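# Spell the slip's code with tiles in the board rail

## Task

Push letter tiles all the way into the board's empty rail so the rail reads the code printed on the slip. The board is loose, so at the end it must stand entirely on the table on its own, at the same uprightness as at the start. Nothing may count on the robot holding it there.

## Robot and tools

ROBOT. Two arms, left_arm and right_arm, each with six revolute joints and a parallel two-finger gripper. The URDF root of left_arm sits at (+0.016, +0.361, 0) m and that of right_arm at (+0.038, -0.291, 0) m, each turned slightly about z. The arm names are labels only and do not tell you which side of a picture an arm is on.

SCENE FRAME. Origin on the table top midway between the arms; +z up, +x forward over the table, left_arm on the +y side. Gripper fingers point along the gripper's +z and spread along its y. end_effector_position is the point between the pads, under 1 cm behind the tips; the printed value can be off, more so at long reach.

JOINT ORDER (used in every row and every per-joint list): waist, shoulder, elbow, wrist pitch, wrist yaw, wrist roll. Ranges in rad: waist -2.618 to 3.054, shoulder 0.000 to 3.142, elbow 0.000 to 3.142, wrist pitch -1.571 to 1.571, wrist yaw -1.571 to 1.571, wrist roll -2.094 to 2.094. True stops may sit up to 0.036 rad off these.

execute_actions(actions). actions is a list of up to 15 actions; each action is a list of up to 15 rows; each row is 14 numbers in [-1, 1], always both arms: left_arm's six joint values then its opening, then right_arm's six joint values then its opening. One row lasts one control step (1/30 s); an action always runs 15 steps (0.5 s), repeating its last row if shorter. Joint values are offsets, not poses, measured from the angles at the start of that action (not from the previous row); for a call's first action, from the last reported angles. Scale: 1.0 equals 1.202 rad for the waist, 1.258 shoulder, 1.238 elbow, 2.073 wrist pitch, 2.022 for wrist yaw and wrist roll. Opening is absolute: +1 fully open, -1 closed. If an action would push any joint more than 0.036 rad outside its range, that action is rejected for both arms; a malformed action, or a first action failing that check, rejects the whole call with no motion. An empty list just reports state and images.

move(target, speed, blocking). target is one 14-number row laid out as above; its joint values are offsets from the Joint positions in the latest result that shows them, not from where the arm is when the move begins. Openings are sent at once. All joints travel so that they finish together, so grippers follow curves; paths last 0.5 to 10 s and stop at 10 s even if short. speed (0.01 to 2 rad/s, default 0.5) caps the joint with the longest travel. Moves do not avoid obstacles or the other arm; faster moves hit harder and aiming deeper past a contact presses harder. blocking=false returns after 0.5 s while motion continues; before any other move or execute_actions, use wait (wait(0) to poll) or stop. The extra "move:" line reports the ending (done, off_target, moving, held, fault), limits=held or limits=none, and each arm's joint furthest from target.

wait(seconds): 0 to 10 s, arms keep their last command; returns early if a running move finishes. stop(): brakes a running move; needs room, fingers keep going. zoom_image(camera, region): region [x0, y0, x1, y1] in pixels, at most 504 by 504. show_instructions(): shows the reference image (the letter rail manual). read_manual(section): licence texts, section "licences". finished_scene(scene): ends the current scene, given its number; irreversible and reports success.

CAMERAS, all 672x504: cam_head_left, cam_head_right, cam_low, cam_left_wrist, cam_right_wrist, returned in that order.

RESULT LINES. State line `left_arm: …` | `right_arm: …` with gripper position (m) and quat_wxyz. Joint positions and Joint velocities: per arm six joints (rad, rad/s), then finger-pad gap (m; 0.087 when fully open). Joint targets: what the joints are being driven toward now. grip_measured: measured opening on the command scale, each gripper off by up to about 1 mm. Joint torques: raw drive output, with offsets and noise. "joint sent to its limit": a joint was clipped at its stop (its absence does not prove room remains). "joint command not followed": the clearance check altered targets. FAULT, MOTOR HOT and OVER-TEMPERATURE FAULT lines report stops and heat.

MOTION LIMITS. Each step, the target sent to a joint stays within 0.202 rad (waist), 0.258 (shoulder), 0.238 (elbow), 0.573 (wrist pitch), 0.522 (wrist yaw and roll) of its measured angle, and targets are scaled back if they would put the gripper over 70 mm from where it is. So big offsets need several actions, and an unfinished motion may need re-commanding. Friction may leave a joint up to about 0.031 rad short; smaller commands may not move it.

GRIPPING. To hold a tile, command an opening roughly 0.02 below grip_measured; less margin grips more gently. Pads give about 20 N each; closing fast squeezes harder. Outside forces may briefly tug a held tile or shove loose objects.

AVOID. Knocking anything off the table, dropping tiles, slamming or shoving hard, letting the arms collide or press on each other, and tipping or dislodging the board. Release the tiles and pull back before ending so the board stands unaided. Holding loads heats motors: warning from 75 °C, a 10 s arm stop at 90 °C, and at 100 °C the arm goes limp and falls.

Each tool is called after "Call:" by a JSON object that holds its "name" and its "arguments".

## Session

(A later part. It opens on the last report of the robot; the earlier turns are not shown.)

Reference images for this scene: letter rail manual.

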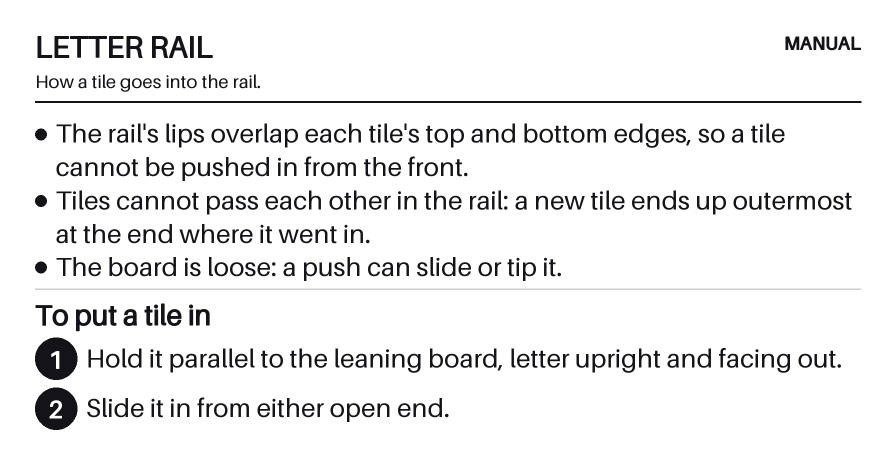

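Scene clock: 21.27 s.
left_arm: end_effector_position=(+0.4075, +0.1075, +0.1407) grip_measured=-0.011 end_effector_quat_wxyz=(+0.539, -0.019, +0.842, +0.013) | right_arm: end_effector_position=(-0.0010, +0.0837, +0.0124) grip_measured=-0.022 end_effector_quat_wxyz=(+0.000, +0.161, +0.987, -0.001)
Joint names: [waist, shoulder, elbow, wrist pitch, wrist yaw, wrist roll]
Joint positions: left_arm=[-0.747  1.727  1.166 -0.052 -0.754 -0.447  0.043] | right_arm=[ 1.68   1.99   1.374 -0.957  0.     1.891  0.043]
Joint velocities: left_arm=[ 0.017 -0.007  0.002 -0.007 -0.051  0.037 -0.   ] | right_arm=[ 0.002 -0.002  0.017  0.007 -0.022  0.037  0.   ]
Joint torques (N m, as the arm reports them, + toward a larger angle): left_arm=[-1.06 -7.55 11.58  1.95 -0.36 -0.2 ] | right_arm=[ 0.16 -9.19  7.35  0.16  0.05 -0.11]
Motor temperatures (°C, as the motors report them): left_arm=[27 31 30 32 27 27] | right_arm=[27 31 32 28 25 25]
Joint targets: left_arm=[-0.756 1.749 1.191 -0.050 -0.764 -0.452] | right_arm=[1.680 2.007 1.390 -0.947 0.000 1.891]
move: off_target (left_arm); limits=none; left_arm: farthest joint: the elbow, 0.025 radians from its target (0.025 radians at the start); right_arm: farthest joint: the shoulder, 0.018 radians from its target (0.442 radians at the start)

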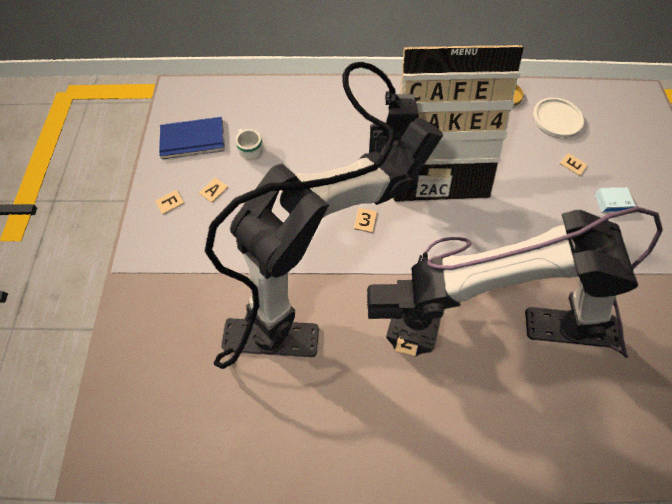

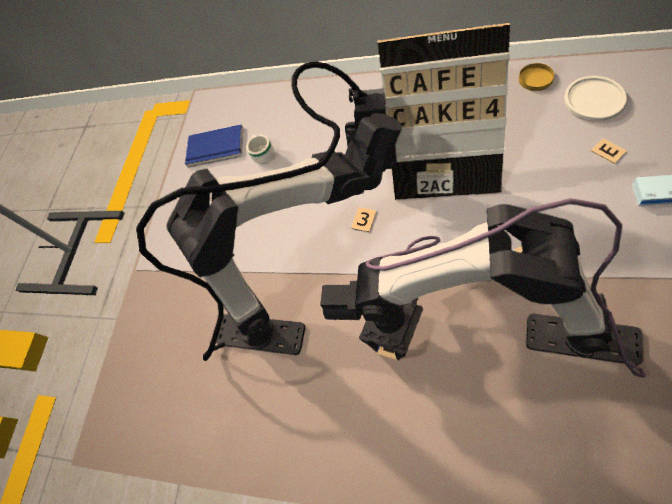

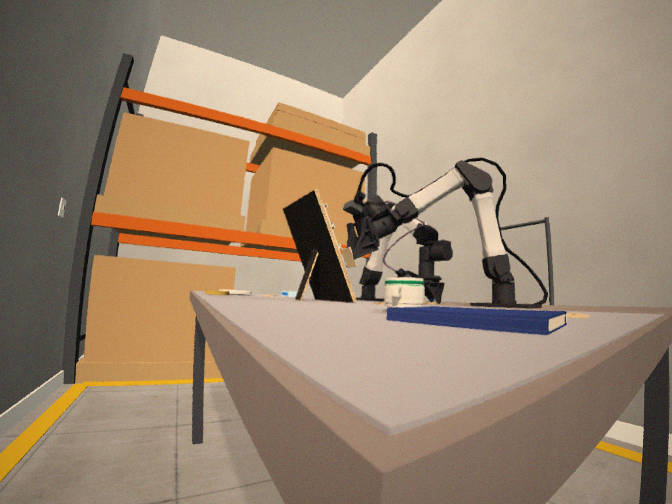

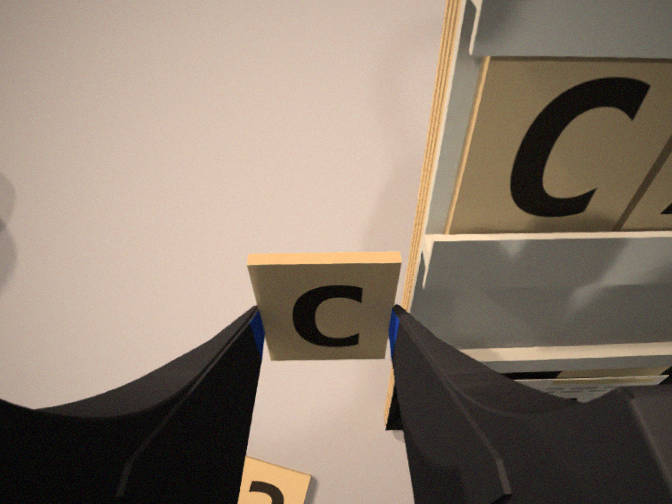

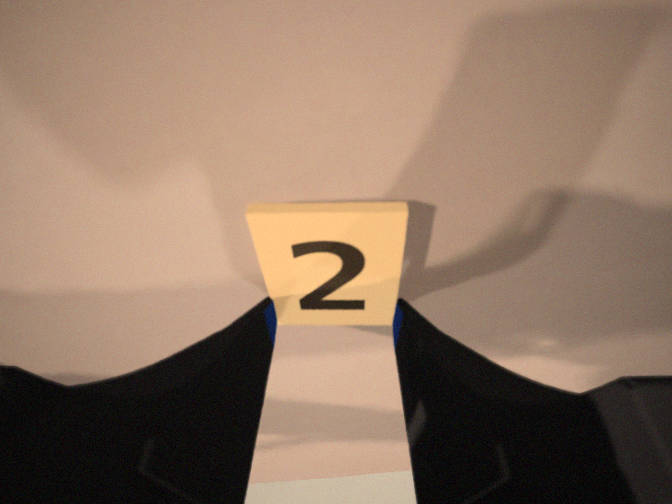

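Call:
{"name": "move", "arguments": {"target": [-0.012,0.028,0.034,-0.013,-0.007,-0.003,-0.07,0,0.014,0.012,0,0,0,0.4], "speed": 0.08}}

Call:
{"name": "zoom_image", "arguments": {"camera": "cam_left_wrist", "region": [340,200,520,380]}}

Call:
{"name": "zoom_image", "arguments": {"camera": "cam_low", "region": [315,225,375,285]}}

Scene clock: 22.30 s.
left_arm: end_effector_position=(+0.4106, +0.1037, +0.1450) grip_measured=-0.011 end_effector_quat_wxyz=(+0.542, -0.021, +0.840, +0.013) | right_arm: end_effector_position=(-0.0010, +0.0838, +0.0124) grip_measured=+0.400 end_effector_quat_wxyz=(+0.000, +0.161, +0.987, -0.001)
Joint names: [waist, shoulder, elbow, wrist pitch, wrist yaw, wrist roll]
Joint positions: left_arm=[-0.75   1.739  1.191 -0.058 -0.761 -0.447  0.043] | right_arm=[ 1.68   1.99   1.374 -0.957  0.     1.891  0.061]
Joint velocities: left_arm=[-0.007 -0.002 -0.012  0.007 -0.051  0.022  0.   ] | right_arm=[-0.007 -0.002  0.002 -0.022 -0.007 -0.037 -0.001]
Joint torques (N m, as the arm reports them, + toward a larger angle): left_arm=[-1.16 -7.52 10.85  1.75 -0.33 -0.2 ] | right_arm=[-0.01 -9.45  7.39  0.1   0.12 -0.13]
Motor temperatures (°C, as the motors report them): left_arm=[27 31 30 32 27 27] | right_arm=[27 31 32 28 25 25]
Joint targets: left_arm=[-0.761 1.763 1.208 -0.079 -0.768 -0.453] | right_arm=[1.680 2.008 1.388 -0.957 0.000 1.891]
move: off_target (left_arm); limits=none; left_arm: farthest joint: the shoulder, 0.024 radians from its target (0.035 radians at the start); right_arm: farthest joint: the shoulder, 0.018 radians from its target (0.018 radians at the start)

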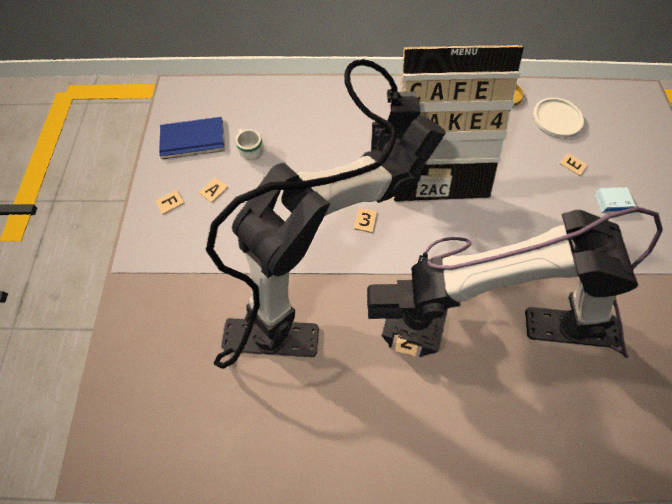

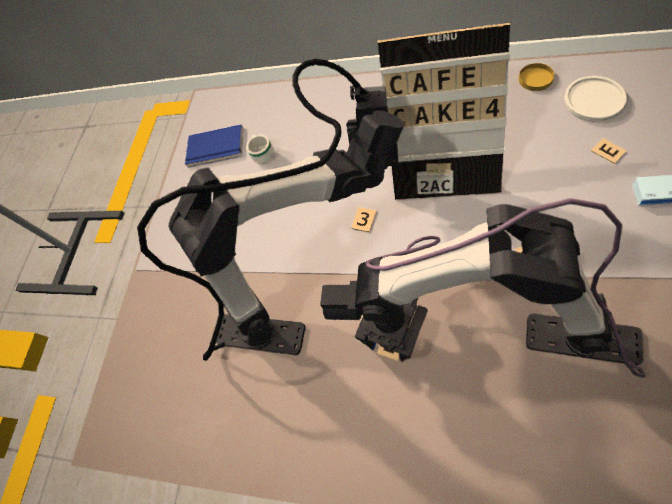

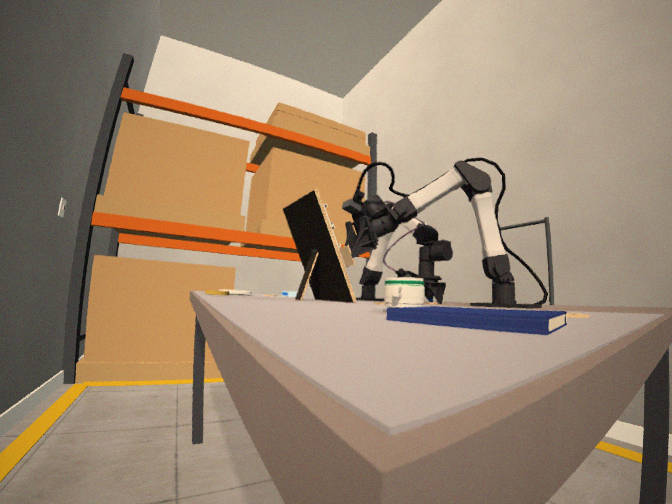

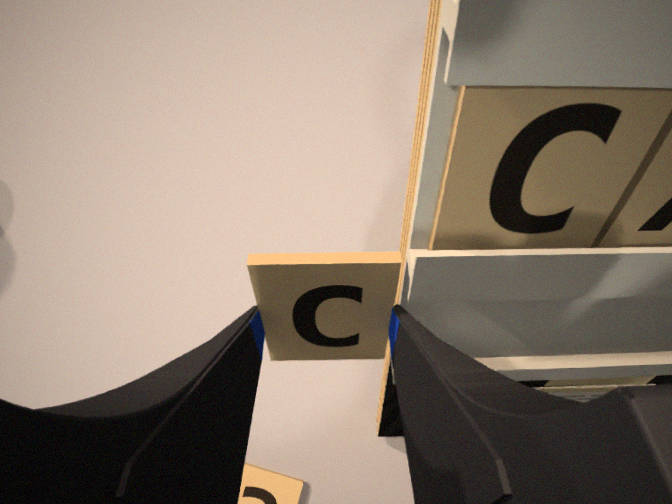

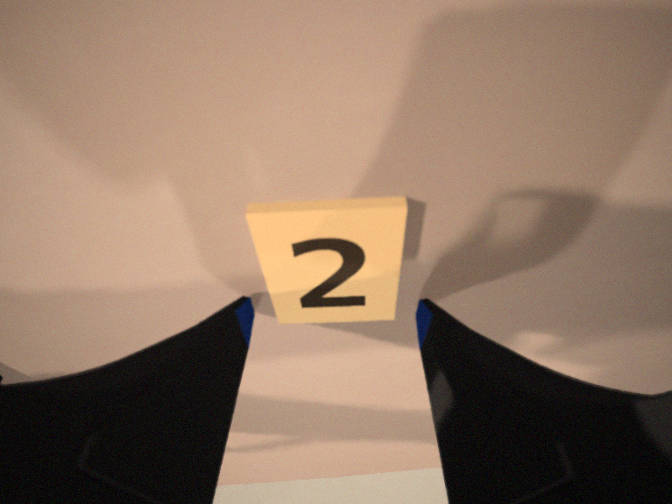

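Region (340, 200, 520, 380) of cam_left_wrist's 672x504 image, scaled by 2.800, with more detail than that image has.

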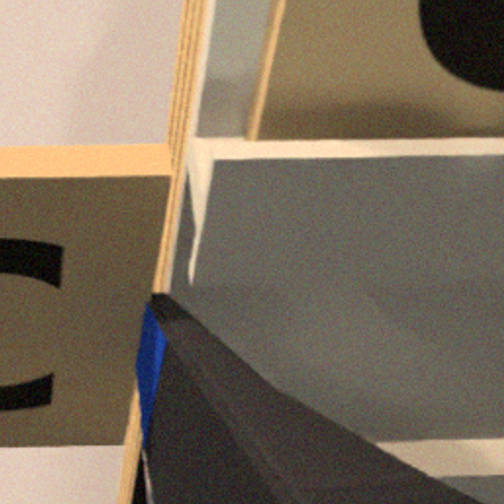

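Region (315, 225, 375, 285) of cam_low's 672x504 image, scaled by 8.400, with more detail than that image has.

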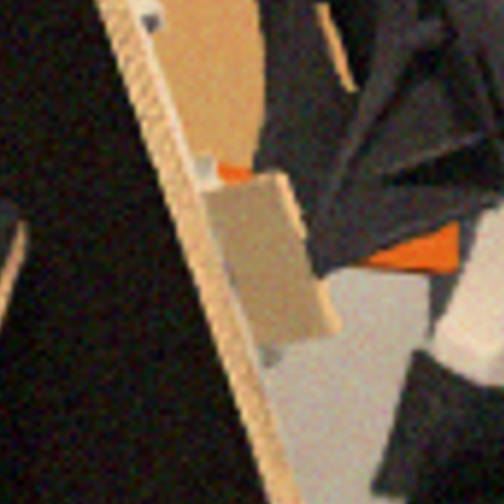

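Call:
{"name": "move", "arguments": {"target": [-0.008,0.018,0.013,-0.018,-0.003,-0.006,-0.07,0,-0.45,-0.1,-0.15,0,0,0.4], "speed": 0.6}}

Call:
{"name": "zoom_image", "arguments": {"camera": "cam_low", "region": [315,225,375,285]}}

Scene clock: 24.03 s.
left_arm: end_effector_position=(+0.4086, +0.1055, +0.1422) grip_measured=-0.011 end_effector_quat_wxyz=(+0.537, -0.020, +0.843, +0.017) | right_arm: end_effector_position=(-0.0012, -0.0053, +0.1500) grip_measured=+0.400 end_effector_quat_wxyz=(-0.012, +0.160, +0.984, +0.075)
Joint names: [waist, shoulder, elbow, wrist pitch, wrist yaw, wrist roll]
Joint positions: left_arm=[-0.75   1.739  1.191 -0.077 -0.761 -0.454  0.043] | right_arm=[ 1.68   1.431  1.269 -1.257  0.     1.891  0.061]
Joint velocities: left_arm=[-0.012 -0.012  0.007 -0.022  0.037  0.022 -0.001] | right_arm=[-0.012 -0.017  0.002 -0.066 -0.037 -0.081 -0.002]
Joint torques (N m, as the arm reports them, + toward a larger angle): left_arm=[-1.05 -7.64 10.74  1.75 -0.33 -0.21] | right_arm=[ 0.25 -6.69  5.3   0.3   0.05 -0.13]
Motor temperatures (°C, as the motors report them): left_arm=[27 31 30 32 27 27] | right_arm=[27 32 32 28 25 25]
Joint targets: left_arm=[-0.759 1.761 1.207 -0.096 -0.767 -0.459] | right_arm=[1.680 1.424 1.250 -1.268 0.000 1.891]
move: off_target (left_arm); limits=none; left_arm: farthest joint: the shoulder, 0.023 radians from its target (0.023 radians at the start); right_arm: farthest joint: the elbow, 0.019 radians from its target (0.123 radians at the start)

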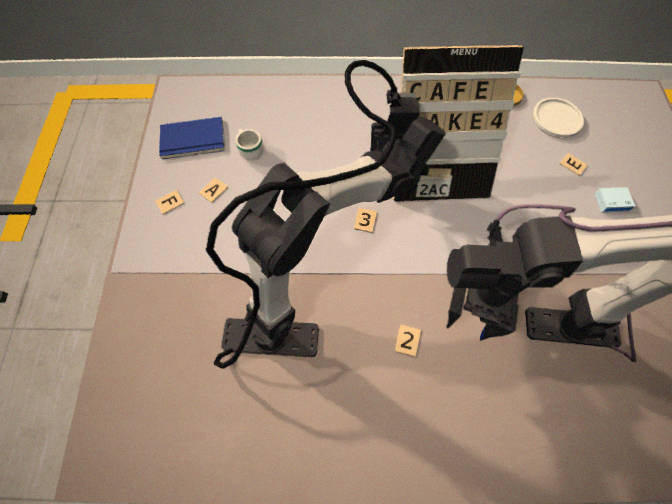

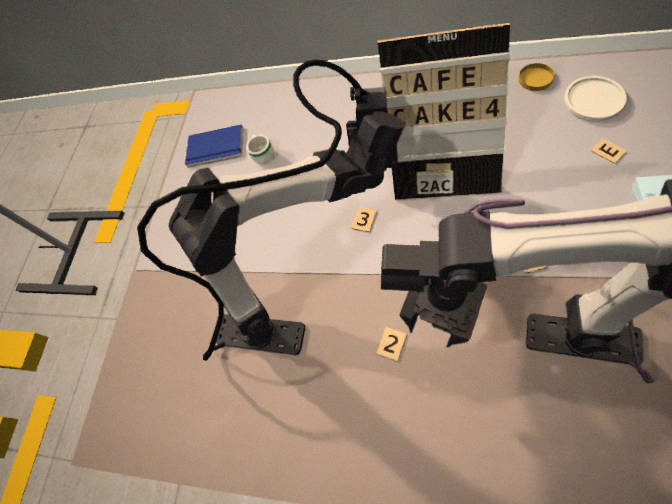

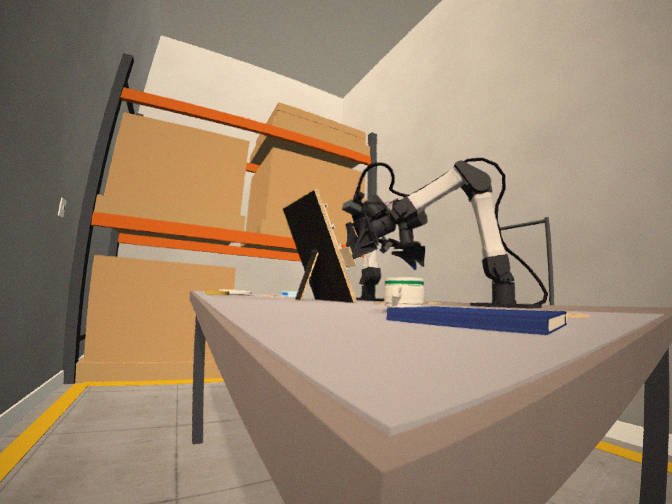

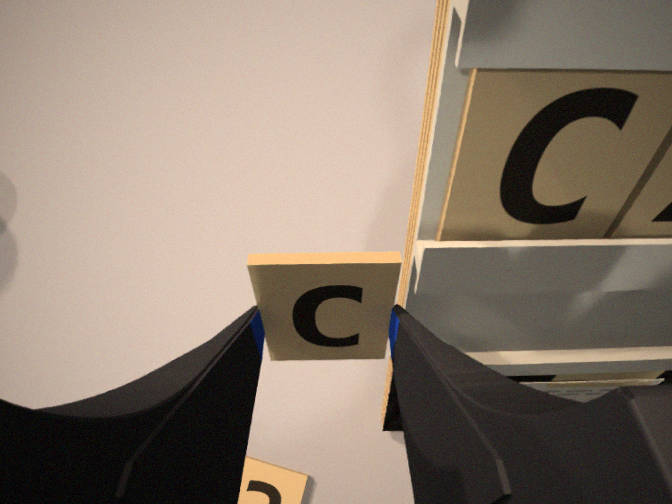

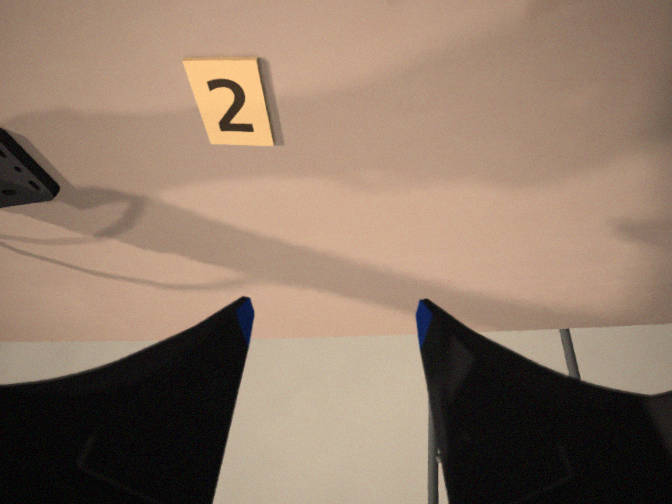

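Region (315, 225, 375, 285) of cam_low's 672x504 image, scaled by 8.400, with more detail than that image has.

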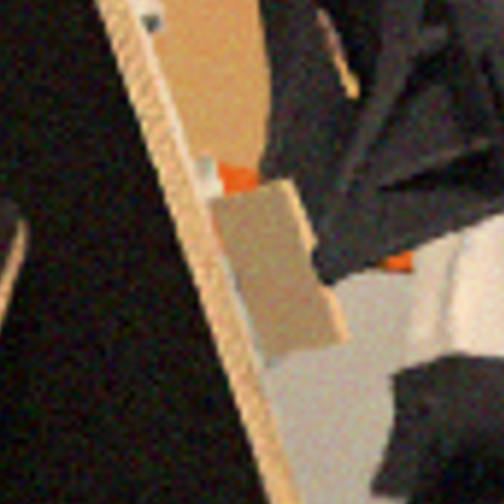

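Call:
{"name": "move", "arguments": {"target": [-0.026,0.046,0.049,-0.018,-0.013,-0.011,-0.07,0.3,-0.35,-0.15,-0.05,0,0,0.4], "speed": 0.5}}

Scene clock: 25.60 s.
left_arm: end_effector_position=(+0.4089, +0.1026, +0.1439) grip_measured=-0.011 end_effector_quat_wxyz=(+0.538, -0.022, +0.842, +0.035) | right_arm: end_effector_position=(-0.0703, -0.1097, +0.1876) grip_measured=+0.400 end_effector_quat_wxyz=(-0.052, -0.014, +0.987, +0.151)
Joint names: [waist, shoulder, elbow, wrist pitch, wrist yaw, wrist roll]
Joint positions: left_arm=[-0.767  1.765  1.233 -0.117 -0.806 -0.462  0.043] | right_arm=[ 2.032  1.004  1.104 -1.349  0.     1.891  0.061]
Joint velocities: left_arm=[ 0.007 -0.027 -0.002 -0.022  0.037 -0.022 -0.001] | right_arm=[-0.007 -0.002  0.002  0.022 -0.007  0.022  0.   ]
Joint torques (N m, as the arm reports them, + toward a larger angle): left_arm=[-1.39 -7.15 10.96  1.92 -0.1  -0.3 ] | right_arm=[ 0.83 -2.66  5.18  0.63  0.08 -0.13]
Motor temperatures (°C, as the motors report them): left_arm=[27 31 31 32 27 27] | right_arm=[27 32 32 28 25 25]
Joint targets: left_arm=[-0.781 1.797 1.252 -0.114 -0.787 -0.476] | right_arm=[2.041 0.991 1.084 -1.361 0.000 1.891]
move: off_target (left_arm); limits=none; left_arm: farthest joint: the shoulder, 0.031 radians from its target (0.058 radians at the start); right_arm: farthest joint: the elbow, 0.020 radians from its target (0.186 radians at the start)

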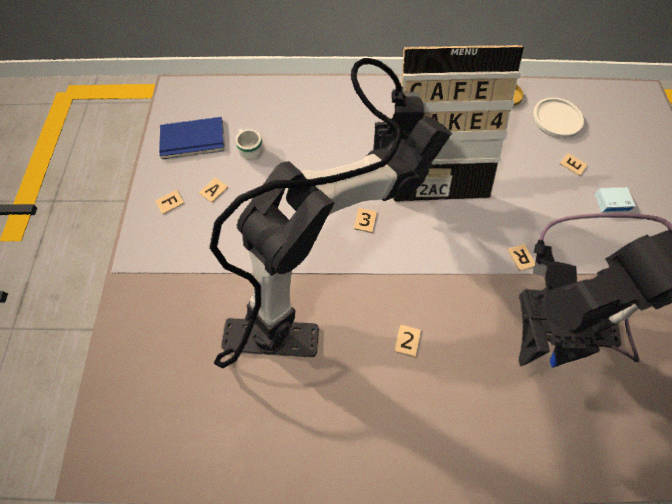

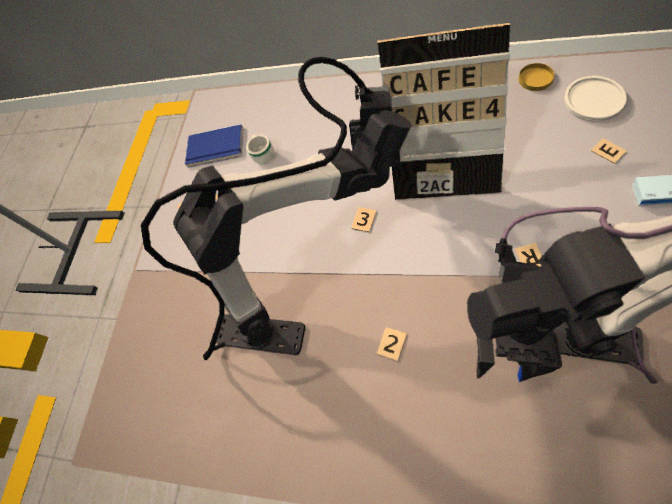

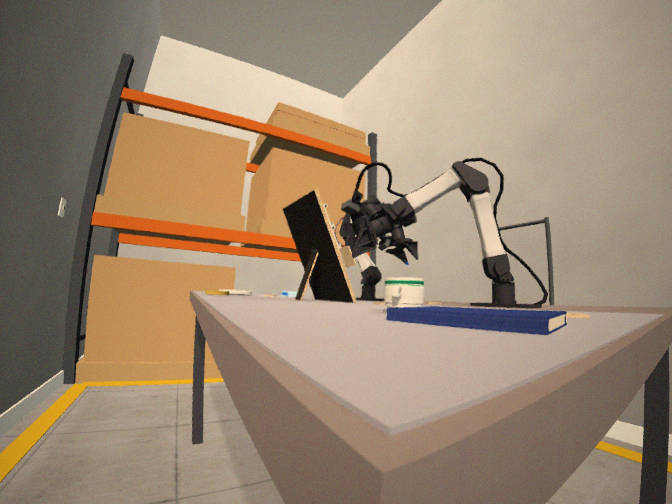

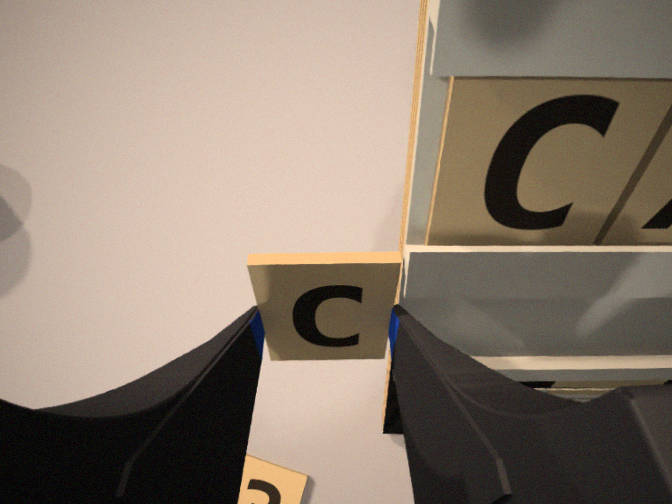

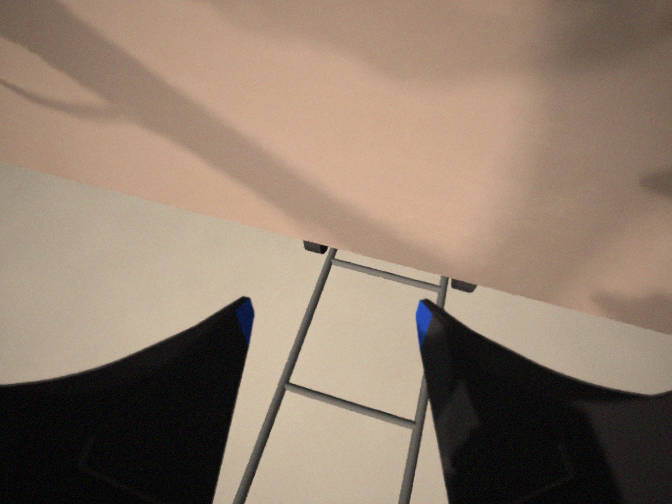

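Call:
{"name": "move", "arguments": {"target": [-0.012,0.034,0.005,0.001,0.01,-0.007,-0.07,0,0,0,0,0,0,0.4], "speed": 0.05}}

Call:
{"name": "zoom_image", "arguments": {"camera": "cam_low", "region": [315,225,375,285]}}

Scene clock: 26.73 s.
left_arm: end_effector_position=(+0.4091, +0.1029, +0.1429) grip_measured=-0.011 end_effector_quat_wxyz=(+0.538, -0.023, +0.842, +0.037) | right_arm: end_effector_position=(-0.0703, -0.1097, +0.1876) grip_measured=+0.400 end_effector_quat_wxyz=(-0.052, -0.014, +0.987, +0.151)
Joint names: [waist, shoulder, elbow, wrist pitch, wrist yaw, wrist roll]
Joint positions: left_arm=[-0.767  1.768  1.233 -0.117 -0.81  -0.464  0.043] | right_arm=[ 2.032  1.004  1.104 -1.349  0.     1.891  0.061]
Joint velocities: left_arm=[-0.002 -0.012  0.007 -0.022  0.066  0.007  0.001] | right_arm=[ 0.007 -0.012 -0.012 -0.022  0.051  0.007  0.   ]
Joint torques (N m, as the arm reports them, + toward a larger angle): left_arm=[-1.43 -6.49  9.74  1.9  -0.03 -0.25] | right_arm=[-0.06 -1.37  6.64  0.71  0.01 -0.12]
Motor temperatures (°C, as the motors report them): left_arm=[27 31 31 32 27 27] | right_arm=[27 32 32 28 25 25]
Joint targets: left_arm=[-0.781 1.808 1.239 -0.115 -0.786 -0.476] | right_arm=[2.032 1.004 1.104 -1.349 0.000 1.891]
move: off_target (left_arm); limits=none; left_arm: farthest joint: the shoulder, 0.039 radians from its target (0.042 radians at the start); right_arm: farthest joint: the waist, 0.000 radians from its target (0.000 radians at the start)

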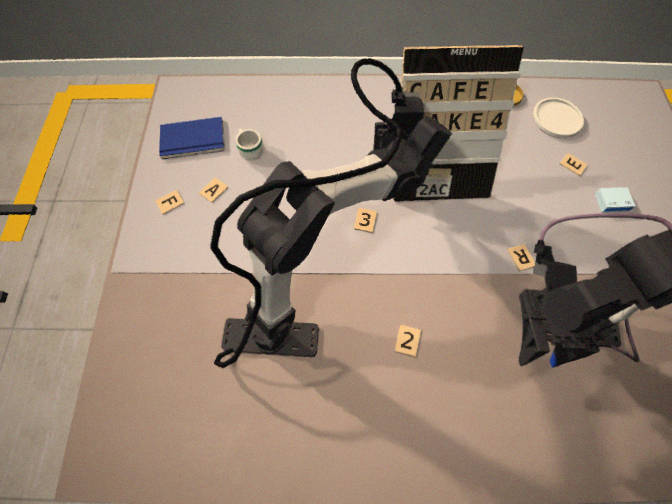

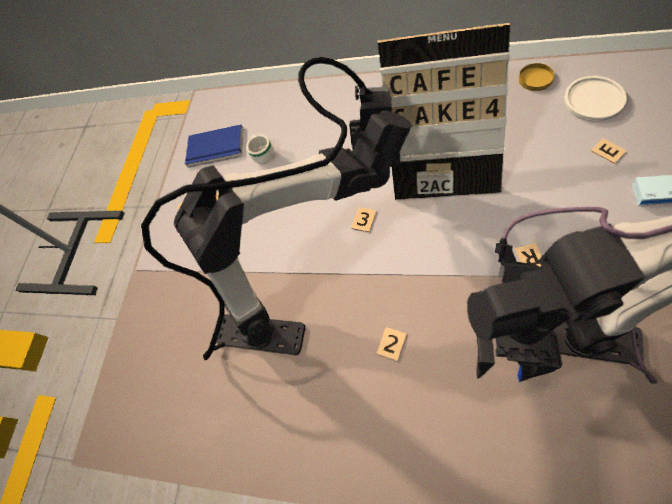

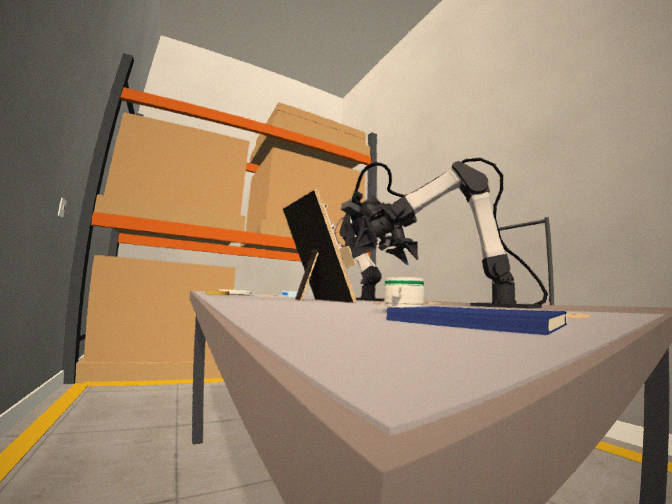

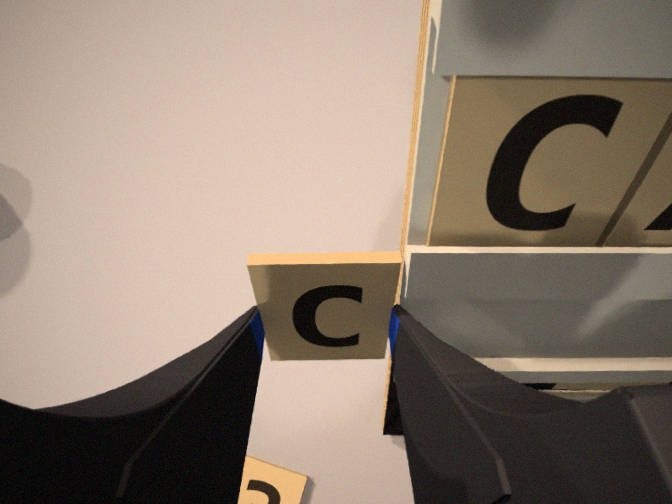

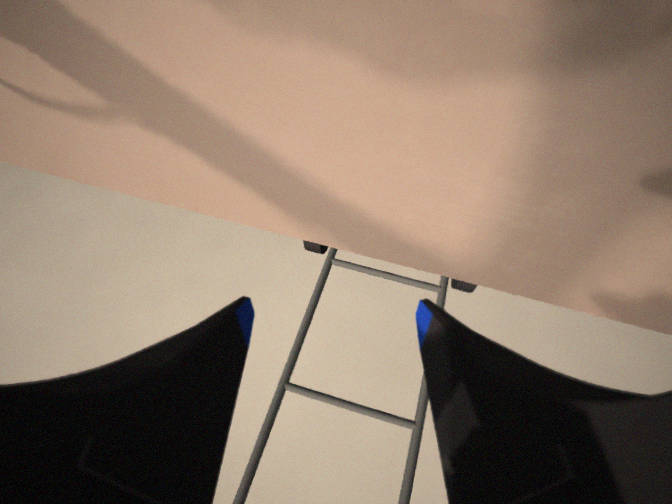

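Region (315, 225, 375, 285) of cam_low's 672x504 image, scaled by 8.400, with more detail than that image has.

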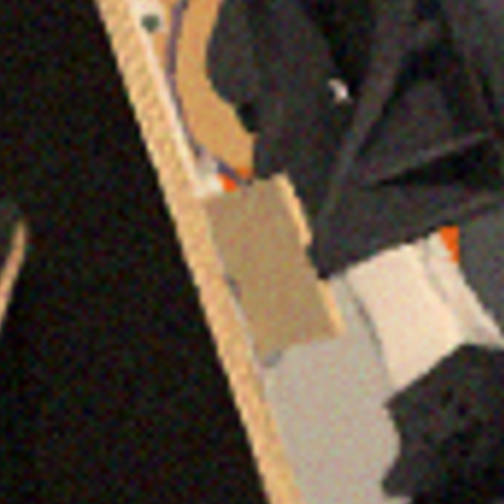

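Call:
{"name": "move", "arguments": {"target": [-0.012,0.008,-0.028,0.001,0.012,-0.007,-0.07,0,0,0,0,0,0,0.4], "speed": 0.05}}

Scene clock: 27.73 s.
left_arm: end_effector_position=(+0.4092, +0.1030, +0.1430) grip_measured=-0.011 end_effector_quat_wxyz=(+0.538, -0.025, +0.842, +0.036) | right_arm: end_effector_position=(-0.0703, -0.1097, +0.1876) grip_measured=+0.400 end_effector_quat_wxyz=(-0.052, -0.014, +0.987, +0.151)
Joint names: [waist, shoulder, elbow, wrist pitch, wrist yaw, wrist roll]
Joint positions: left_arm=[-0.767  1.768  1.233 -0.117 -0.812 -0.468  0.043] | right_arm=[ 2.032  1.004  1.104 -1.349  0.     1.891  0.061]
Joint velocities: left_arm=[-0.007  0.002  0.007  0.022  0.037 -0.007 -0.   ] | right_arm=[ 0.007 -0.017 -0.007  0.022 -0.007  0.007 -0.001]
Joint torques (N m, as the arm reports them, + toward a larger angle): left_arm=[-1.41 -8.89  5.79  1.9  -0.02 -0.25] | right_arm=[-0.13 -1.37  6.51  0.76  0.03 -0.11]
Motor temperatures (°C, as the motors report them): left_arm=[27 32 31 33 27 27] | right_arm=[27 32 32 28 25 25]
Joint targets: left_arm=[-0.781 1.779 1.199 -0.114 -0.785 -0.478] | right_arm=[2.032 1.004 1.104 -1.349 0.000 1.891]
move: off_target (left_arm); limits=none; left_arm: farthest joint: the elbow, 0.035 radians from its target (0.035 radians at the start); right_arm: farthest joint: the waist, 0.000 radians from its target (0.000 radians at the start)

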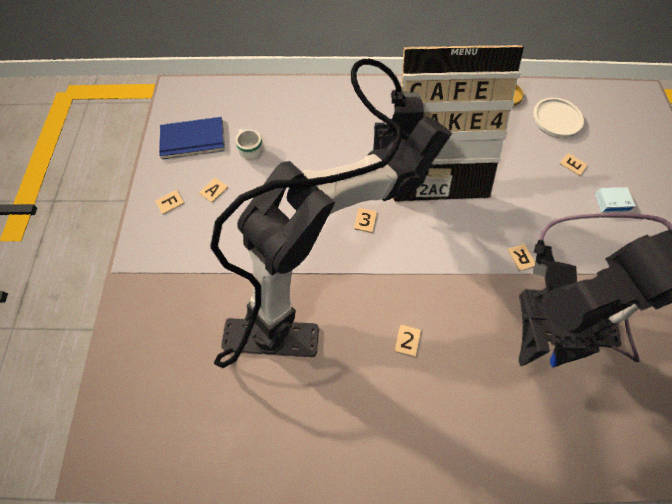

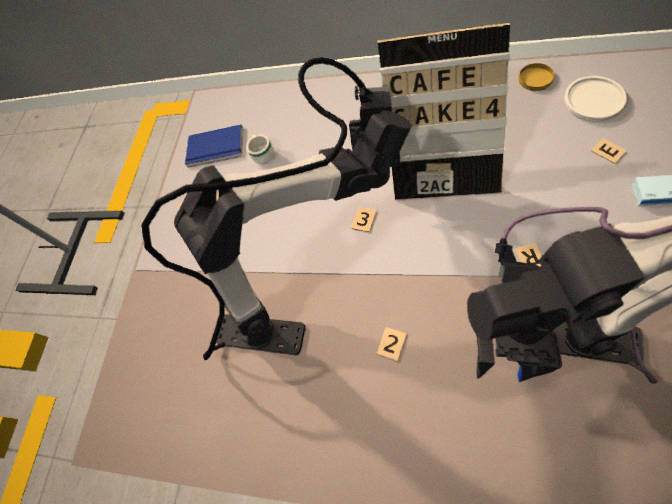

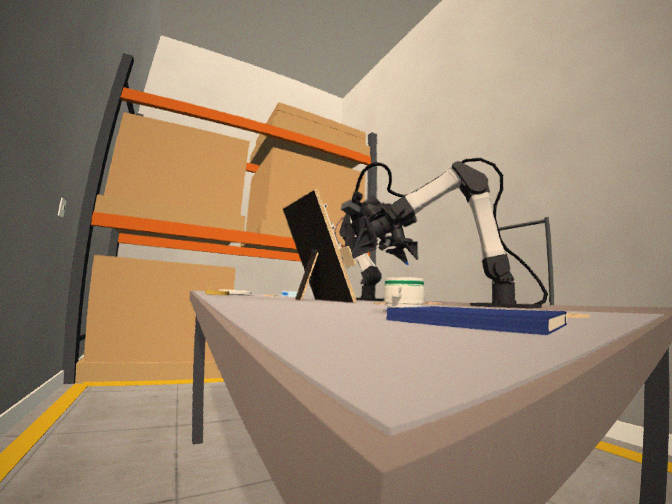

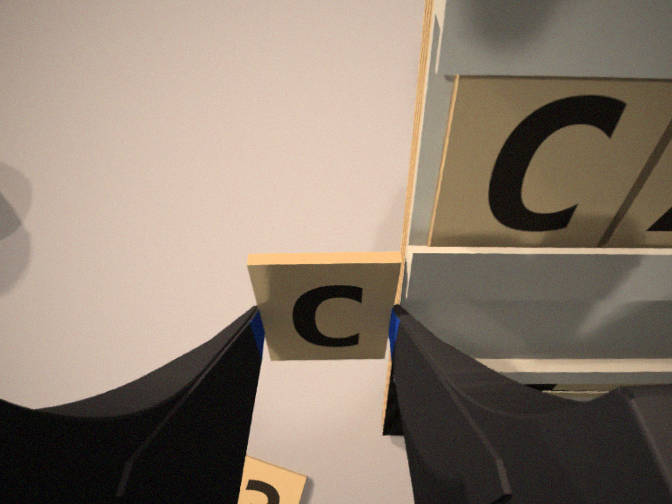

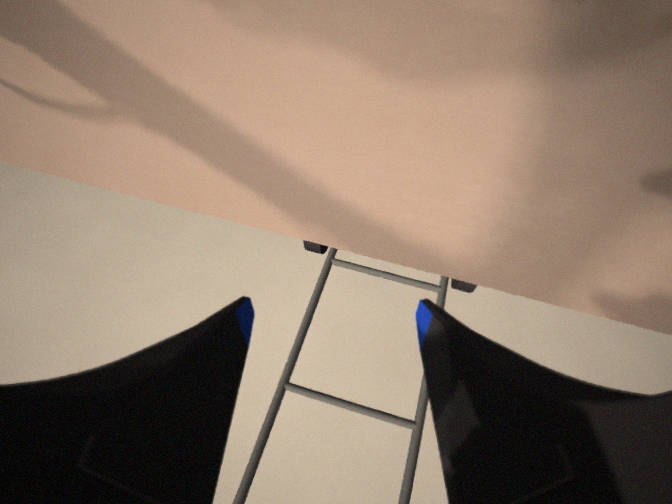

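Call:
{"name": "move", "arguments": {"target": [-0.01,-0.017,-0.034,0.004,0.004,-0.004,-0.07,0,0,0,0,0,0,0.4], "speed": 0.06}}

Scene clock: 28.87 s.
left_arm: end_effector_position=(+0.4073, +0.1052, +0.1421) grip_measured=-0.011 end_effector_quat_wxyz=(+0.539, -0.027, +0.841, +0.036) | right_arm: end_effector_position=(-0.0703, -0.1097, +0.1876) grip_measured=+0.400 end_effector_quat_wxyz=(-0.052, -0.014, +0.987, +0.151)
Joint names: [waist, shoulder, elbow, wrist pitch, wrist yaw, wrist roll]
Joint positions: left_arm=[-0.767  1.759  1.218 -0.11  -0.812 -0.471  0.043] | right_arm=[ 2.032  1.004  1.104 -1.349  0.     1.891  0.061]
Joint velocities: left_arm=[ 0.012  0.002 -0.012  0.007  0.066 -0.051  0.   ] | right_arm=[-0.002 -0.022 -0.012  0.051  0.066 -0.051  0.001]
Joint torques (N m, as the arm reports them, + toward a larger angle): left_arm=[ -1.24 -10.58   6.55   1.9   -0.2   -0.2 ] | right_arm=[ 0.07 -1.3   6.72  0.78  0.09 -0.08]
Motor temperatures (°C, as the motors report them): left_arm=[27 32 31 33 27 27] | right_arm=[27 31 32 28 25 25]
Joint targets: left_arm=[-0.779 1.747 1.191 -0.108 -0.804 -0.476] | right_arm=[2.032 1.004 1.104 -1.349 0.000 1.891]
move: off_target (left_arm); limits=none; left_arm: farthest joint: the elbow, 0.027 radians from its target (0.042 radians at the start); right_arm: farthest joint: the waist, 0.000 radians from its target (0.000 radians at the start)

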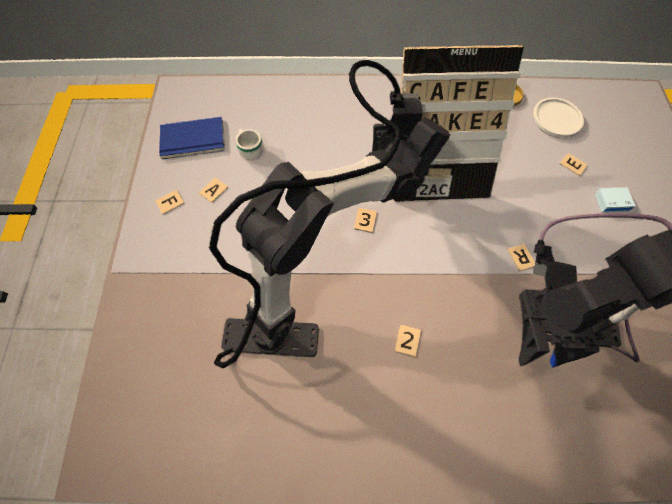

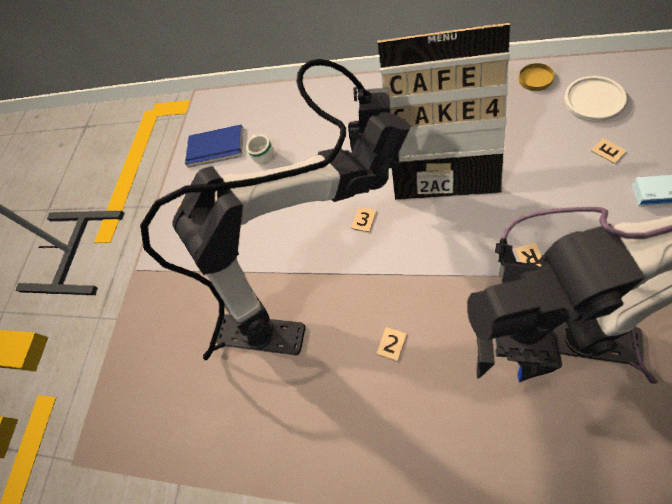

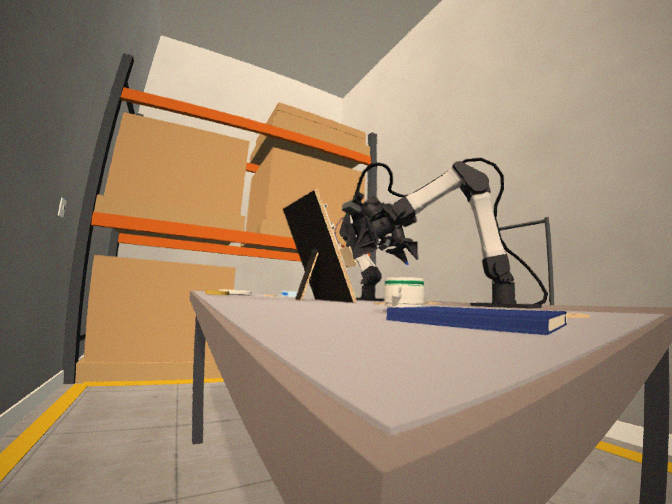

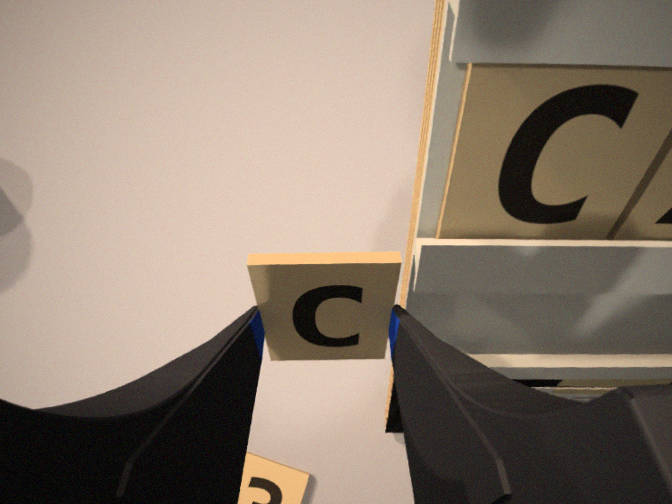

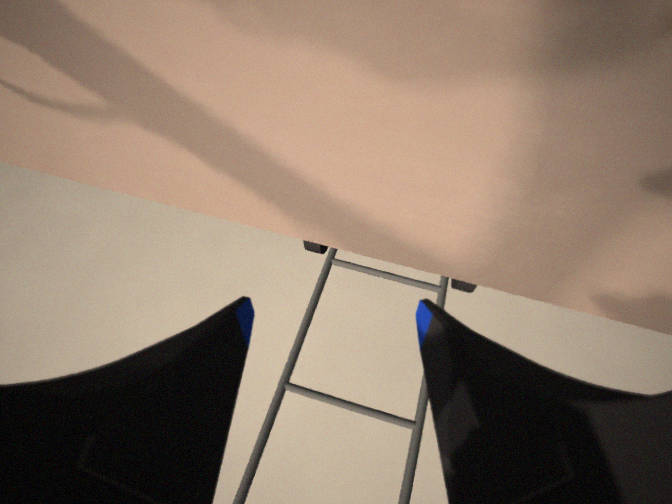

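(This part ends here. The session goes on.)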